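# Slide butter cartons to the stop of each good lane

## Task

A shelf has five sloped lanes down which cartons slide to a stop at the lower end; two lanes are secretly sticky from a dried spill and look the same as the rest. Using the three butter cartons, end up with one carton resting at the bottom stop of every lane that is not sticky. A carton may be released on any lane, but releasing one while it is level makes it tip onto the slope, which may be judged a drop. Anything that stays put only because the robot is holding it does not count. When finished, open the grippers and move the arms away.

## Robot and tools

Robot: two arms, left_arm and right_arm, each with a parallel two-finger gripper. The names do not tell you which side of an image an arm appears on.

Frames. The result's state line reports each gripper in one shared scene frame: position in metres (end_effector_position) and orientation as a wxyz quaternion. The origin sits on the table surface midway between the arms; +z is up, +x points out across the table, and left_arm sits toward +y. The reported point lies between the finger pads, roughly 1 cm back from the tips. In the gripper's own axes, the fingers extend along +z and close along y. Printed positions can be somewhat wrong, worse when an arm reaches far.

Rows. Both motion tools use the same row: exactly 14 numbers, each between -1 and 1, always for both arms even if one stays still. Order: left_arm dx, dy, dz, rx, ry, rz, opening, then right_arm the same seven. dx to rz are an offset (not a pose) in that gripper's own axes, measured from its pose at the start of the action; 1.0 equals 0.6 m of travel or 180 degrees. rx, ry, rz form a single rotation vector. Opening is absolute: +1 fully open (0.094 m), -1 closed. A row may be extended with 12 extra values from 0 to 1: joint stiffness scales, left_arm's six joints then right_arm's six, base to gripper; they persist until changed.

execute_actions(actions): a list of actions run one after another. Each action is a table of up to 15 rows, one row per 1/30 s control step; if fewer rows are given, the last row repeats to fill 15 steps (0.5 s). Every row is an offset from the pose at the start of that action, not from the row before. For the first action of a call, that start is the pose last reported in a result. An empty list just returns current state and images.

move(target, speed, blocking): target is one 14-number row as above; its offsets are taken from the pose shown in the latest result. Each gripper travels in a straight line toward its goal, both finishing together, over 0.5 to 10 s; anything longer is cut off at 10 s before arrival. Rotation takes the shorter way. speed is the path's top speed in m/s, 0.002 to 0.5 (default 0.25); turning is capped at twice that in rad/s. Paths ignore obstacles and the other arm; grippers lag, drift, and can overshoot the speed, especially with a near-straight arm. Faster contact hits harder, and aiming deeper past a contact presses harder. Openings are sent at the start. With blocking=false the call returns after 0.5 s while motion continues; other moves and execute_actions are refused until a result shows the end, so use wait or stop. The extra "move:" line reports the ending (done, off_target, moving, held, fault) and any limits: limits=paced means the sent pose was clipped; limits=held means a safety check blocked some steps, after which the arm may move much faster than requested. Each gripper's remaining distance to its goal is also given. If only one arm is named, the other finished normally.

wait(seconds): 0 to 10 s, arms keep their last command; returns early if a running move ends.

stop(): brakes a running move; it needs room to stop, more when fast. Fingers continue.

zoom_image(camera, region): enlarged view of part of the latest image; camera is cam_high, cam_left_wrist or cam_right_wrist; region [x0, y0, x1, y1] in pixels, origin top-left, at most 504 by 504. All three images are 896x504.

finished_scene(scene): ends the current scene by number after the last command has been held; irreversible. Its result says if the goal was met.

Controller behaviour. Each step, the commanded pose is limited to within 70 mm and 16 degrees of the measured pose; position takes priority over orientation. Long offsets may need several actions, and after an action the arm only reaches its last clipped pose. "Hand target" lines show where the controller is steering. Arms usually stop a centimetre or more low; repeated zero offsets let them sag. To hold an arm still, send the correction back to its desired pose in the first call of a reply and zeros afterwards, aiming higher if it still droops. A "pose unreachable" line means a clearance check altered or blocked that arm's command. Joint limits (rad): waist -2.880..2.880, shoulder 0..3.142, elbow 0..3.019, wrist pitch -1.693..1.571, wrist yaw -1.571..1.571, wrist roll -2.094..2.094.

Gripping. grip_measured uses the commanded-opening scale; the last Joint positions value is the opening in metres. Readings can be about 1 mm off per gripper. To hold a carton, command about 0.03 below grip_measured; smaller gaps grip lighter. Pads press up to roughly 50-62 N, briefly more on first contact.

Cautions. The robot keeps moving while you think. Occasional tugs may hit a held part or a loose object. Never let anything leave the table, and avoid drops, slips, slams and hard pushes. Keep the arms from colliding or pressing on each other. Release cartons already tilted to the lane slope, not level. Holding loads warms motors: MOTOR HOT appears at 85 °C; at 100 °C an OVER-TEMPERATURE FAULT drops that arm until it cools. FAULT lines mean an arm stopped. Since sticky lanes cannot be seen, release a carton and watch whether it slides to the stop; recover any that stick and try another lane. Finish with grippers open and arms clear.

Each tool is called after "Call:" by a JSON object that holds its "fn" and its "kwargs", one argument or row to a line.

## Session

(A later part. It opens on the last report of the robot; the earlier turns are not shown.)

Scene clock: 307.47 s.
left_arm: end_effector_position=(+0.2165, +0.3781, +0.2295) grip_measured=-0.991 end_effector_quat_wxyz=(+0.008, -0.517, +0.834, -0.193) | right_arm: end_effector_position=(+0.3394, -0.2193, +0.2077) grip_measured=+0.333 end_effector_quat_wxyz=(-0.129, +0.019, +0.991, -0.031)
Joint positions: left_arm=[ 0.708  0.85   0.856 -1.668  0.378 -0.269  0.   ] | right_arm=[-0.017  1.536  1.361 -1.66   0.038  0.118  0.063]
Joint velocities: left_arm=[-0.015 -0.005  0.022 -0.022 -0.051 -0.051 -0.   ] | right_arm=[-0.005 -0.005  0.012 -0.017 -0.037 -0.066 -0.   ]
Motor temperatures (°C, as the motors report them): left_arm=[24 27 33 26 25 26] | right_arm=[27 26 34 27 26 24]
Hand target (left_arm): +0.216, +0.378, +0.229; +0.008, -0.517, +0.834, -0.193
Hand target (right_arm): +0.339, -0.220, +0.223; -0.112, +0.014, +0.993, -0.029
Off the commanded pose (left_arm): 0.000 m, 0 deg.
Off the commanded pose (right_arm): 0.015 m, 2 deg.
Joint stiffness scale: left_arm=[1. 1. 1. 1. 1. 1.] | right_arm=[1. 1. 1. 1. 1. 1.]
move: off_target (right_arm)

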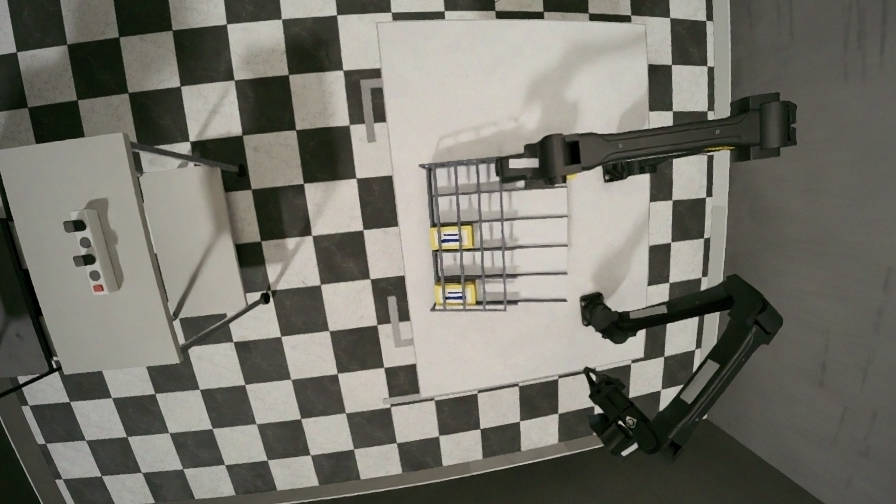

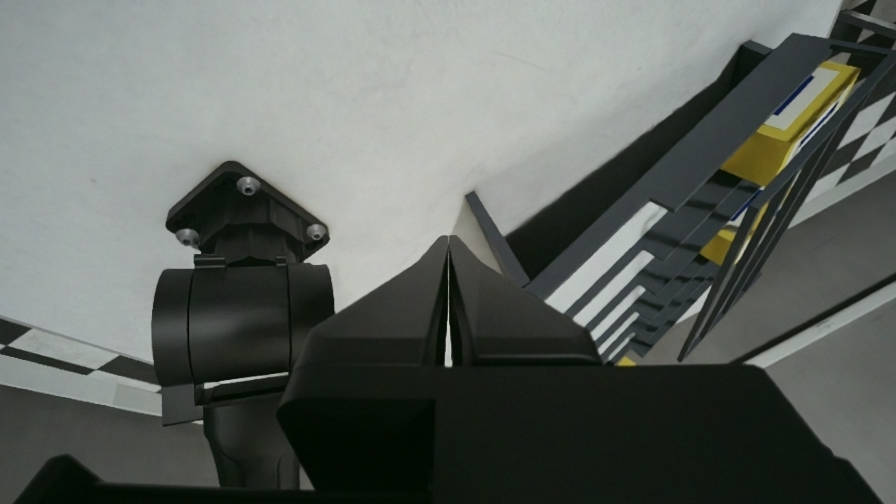

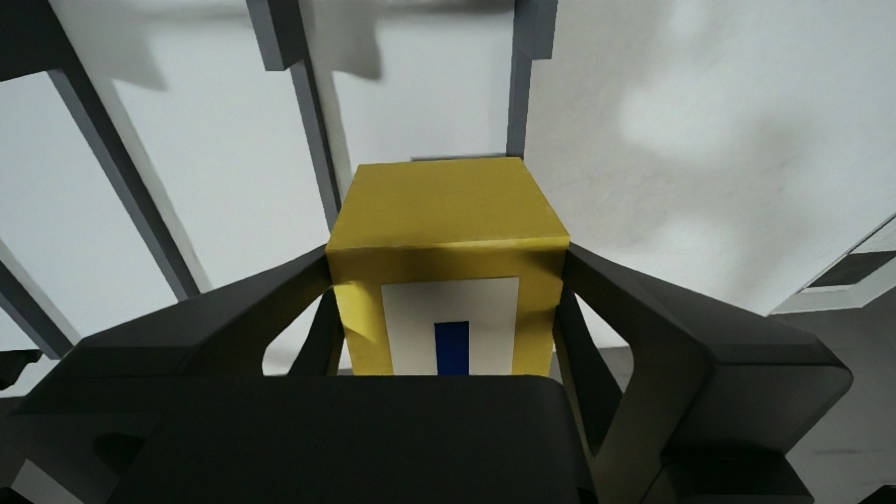

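Call:
{"fn": "move", "kwargs": {
  "target": [0,0,0,0,0,0,-1,0,0.012,0.06,0,0,0,-1],
  "speed": 0.05
}}

Call:
{"fn": "move", "kwargs": {
  "target": [0,0,0,0,0,0,-1,0,0,0,0,0,0,1]
}}

Call:
{"fn": "move", "kwargs": {
  "target": [0,0,0,0,0,0,-1,0.2,0,-0.2,0,0,0,1]
}}

Scene clock: 310.83 s.
left_arm: end_effector_position=(+0.2165, +0.3781, +0.2295) grip_measured=-0.991 end_effector_quat_wxyz=(+0.008, -0.517, +0.834, -0.193) | right_arm: end_effector_position=(+0.3374, -0.2186, +0.1803) grip_measured=+0.333 end_effector_quat_wxyz=(-0.117, +0.021, +0.992, -0.028)
Joint positions: left_arm=[ 0.708  0.85   0.856 -1.668  0.378 -0.269  0.   ] | right_arm=[-0.017  1.531  1.286 -1.565  0.034  0.122  0.063]
Joint velocities: left_arm=[-0.005  0.005 -0.007  0.007 -0.022  0.007  0.   ] | right_arm=[-0.005 -0.005 -0.007  0.007  0.022  0.007  0.   ]
Motor temperatures (°C, as the motors report them): left_arm=[24 27 33 26 25 26] | right_arm=[27 26 34 27 26 24]
Hand target (left_arm): +0.216, +0.378, +0.229; +0.008, -0.517, +0.834, -0.193
Hand target (right_arm): +0.331, -0.214, +0.173; -0.129, +0.019, +0.991, -0.031
Off the commanded pose (left_arm): 0.000 m, 0 deg.
Off the commanded pose (right_arm): 0.011 m, 1 deg.
Joint stiffness scale: left_arm=[1. 1. 1. 1. 1. 1.] | right_arm=[1. 1. 1. 1. 1. 1.]
move: off_target (right_arm)

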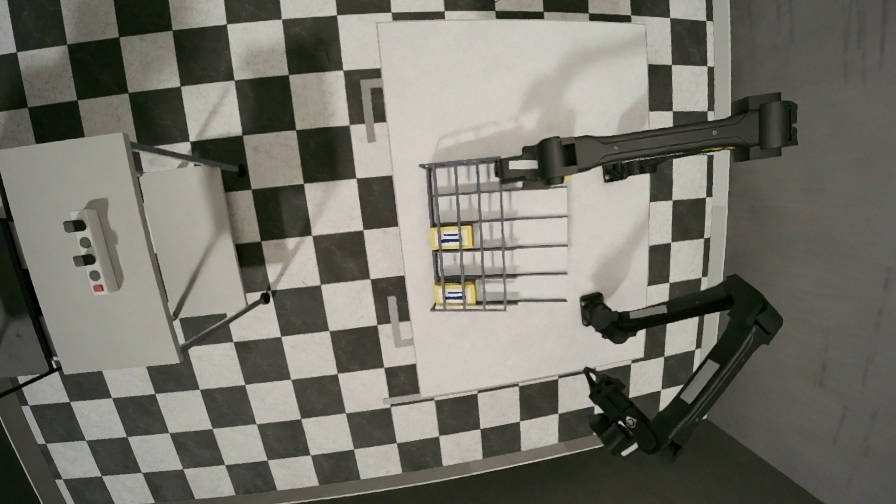

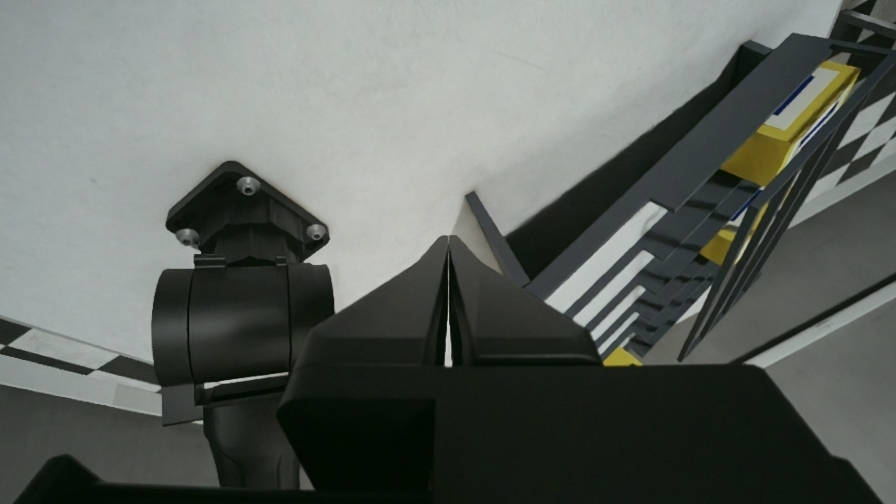

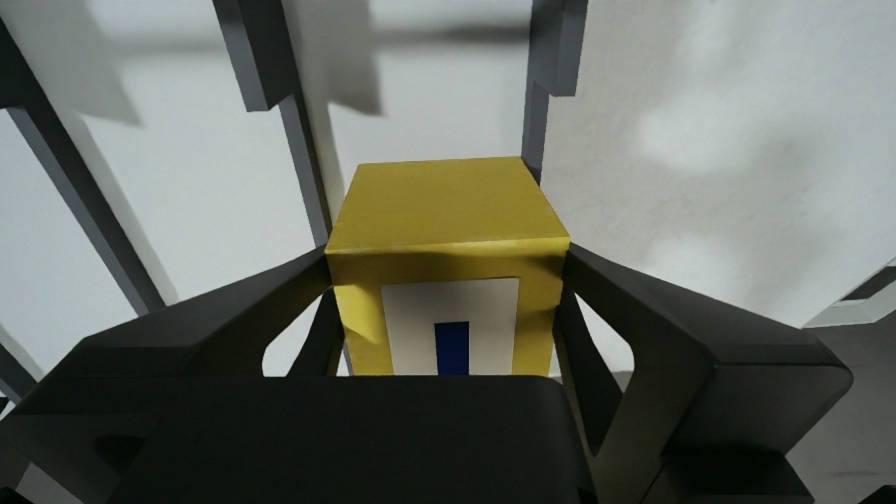

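Scene clock: 311.33 s.
left_arm: end_effector_position=(+0.2165, +0.3781, +0.2295) grip_measured=-0.991 end_effector_quat_wxyz=(+0.008, -0.517, +0.834, -0.193) | right_arm: end_effector_position=(+0.3366, -0.2187, +0.1797) grip_measured=+1.000 end_effector_quat_wxyz=(-0.118, +0.021, +0.992, -0.029)
Joint positions: left_arm=[ 0.708  0.85   0.856 -1.668  0.378 -0.269  0.   ] | right_arm=[-0.017  1.53   1.283 -1.565  0.034  0.122  0.094]
Joint velocities: left_arm=[-0.015 -0.015  0.007 -0.022 -0.051 -0.037 -0.   ] | right_arm=[-0.015  0.005  0.012  0.002 -0.051  0.051  0.   ]
Motor temperatures (°C, as the motors report them): left_arm=[24 27 33 26 25 26] | right_arm=[27 26 34 27 26 24]
Hand target (left_arm): +0.216, +0.378, +0.229; +0.008, -0.517, +0.834, -0.193
Hand target (right_arm): +0.337, -0.219, +0.180; -0.117, +0.021, +0.992, -0.029
Off the commanded pose (left_arm): 0.000 m, 0 deg.
Off the commanded pose (right_arm): 0.001 m, 0 deg.
Joint stiffness scale: left_arm=[1. 1. 1. 1. 1. 1.] | right_arm=[1. 1. 1. 1. 1. 1.]
move: done

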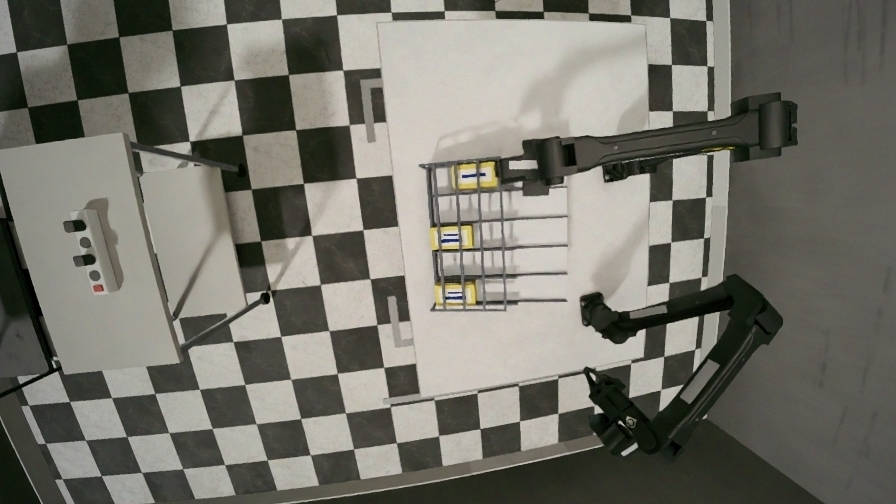

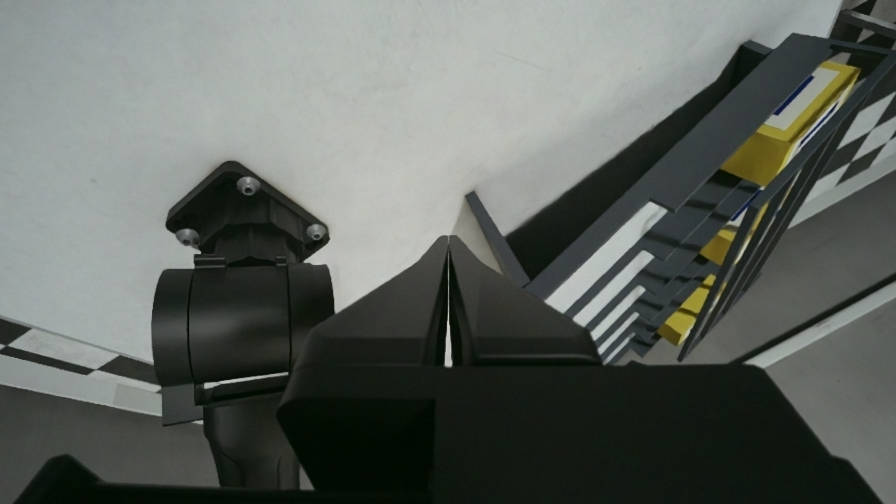

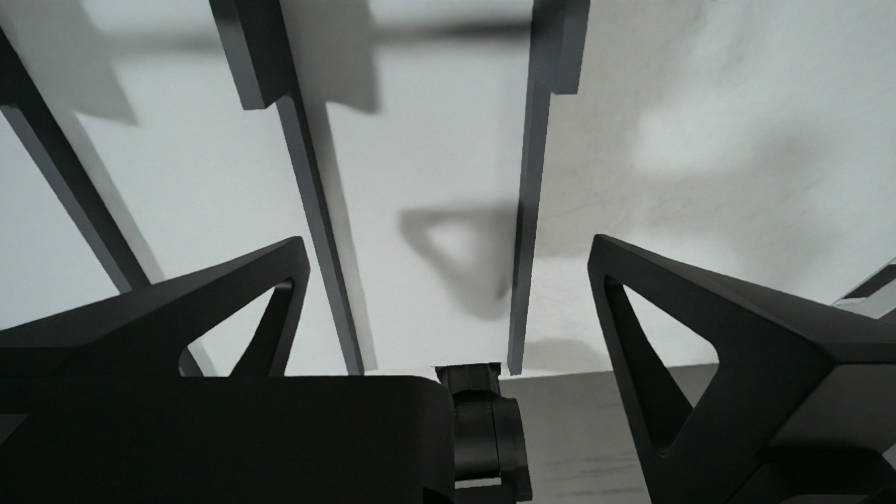

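Scene clock: 312.70 s.
left_arm: end_effector_position=(+0.2165, +0.3781, +0.2295) grip_measured=-0.991 end_effector_quat_wxyz=(+0.008, -0.517, +0.834, -0.193) | right_arm: end_effector_position=(+0.2476, -0.2114, +0.3239) grip_measured=+1.000 end_effector_quat_wxyz=(+0.033, +0.020, +0.999, -0.008)
Joint positions: left_arm=[ 0.708  0.85   0.856 -1.668  0.378 -0.269  0.   ] | right_arm=[ 0.025  1.091  1.279 -1.696  0.025  0.155  0.094]
Joint velocities: left_arm=[ 0.015  0.005 -0.012 -0.002 -0.007 -0.066 -0.001] | right_arm=[-0.005 -0.005 -0.012 -0.002  0.007 -0.037  0.   ]
Motor temperatures (°C, as the motors report them): left_arm=[24 27 33 26 25 26] | right_arm=[27 26 34 27 26 24]
Hand target (left_arm): +0.216, +0.378, +0.229; +0.008, -0.517, +0.834, -0.193
Hand target (right_arm): +0.247, -0.208, +0.323; +0.027, +0.019, +0.999, -0.008
Off the commanded pose (left_arm): 0.000 m, 0 deg.
Off the commanded pose (right_arm): 0.005 m, 17 deg; orientation clipped at the last step of the last action.
Joint stiffness scale: left_arm=[1. 1. 1. 1. 1. 1.] | right_arm=[1. 1. 1. 1. 1. 1.]
joint sent to its limit (right arm) — the command would take joint 4 (wrist pitch) past its lower limit, so that joint was sent only as far as its limit.
move: off_target (right_arm); limits=paced

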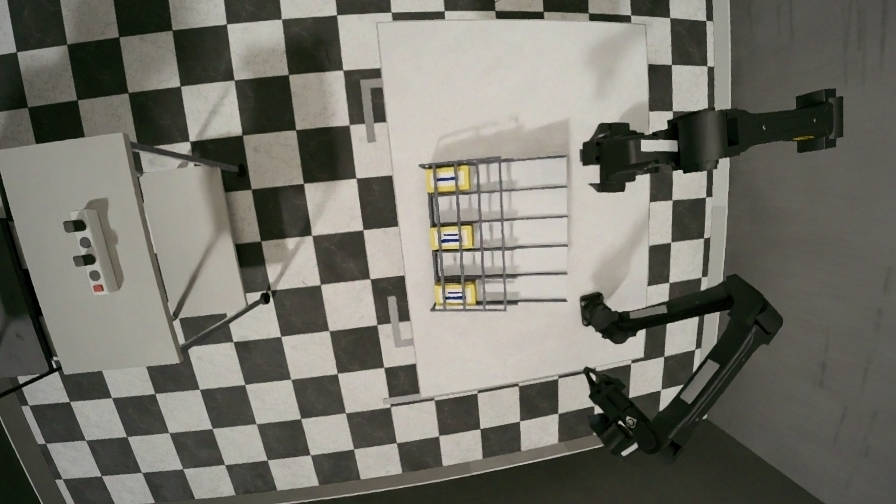

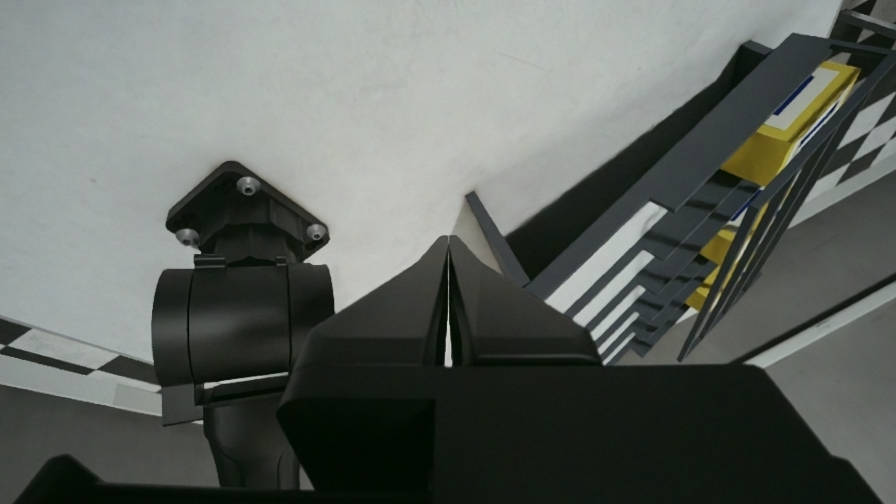

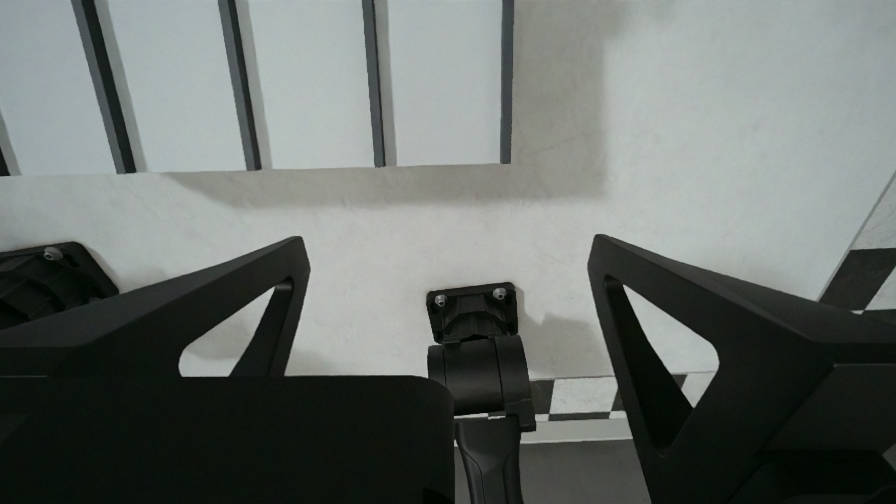

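Call:
{"fn": "finished_scene", "kwargs": {
  "scene": 1
}}

The scene is finished: the task was done.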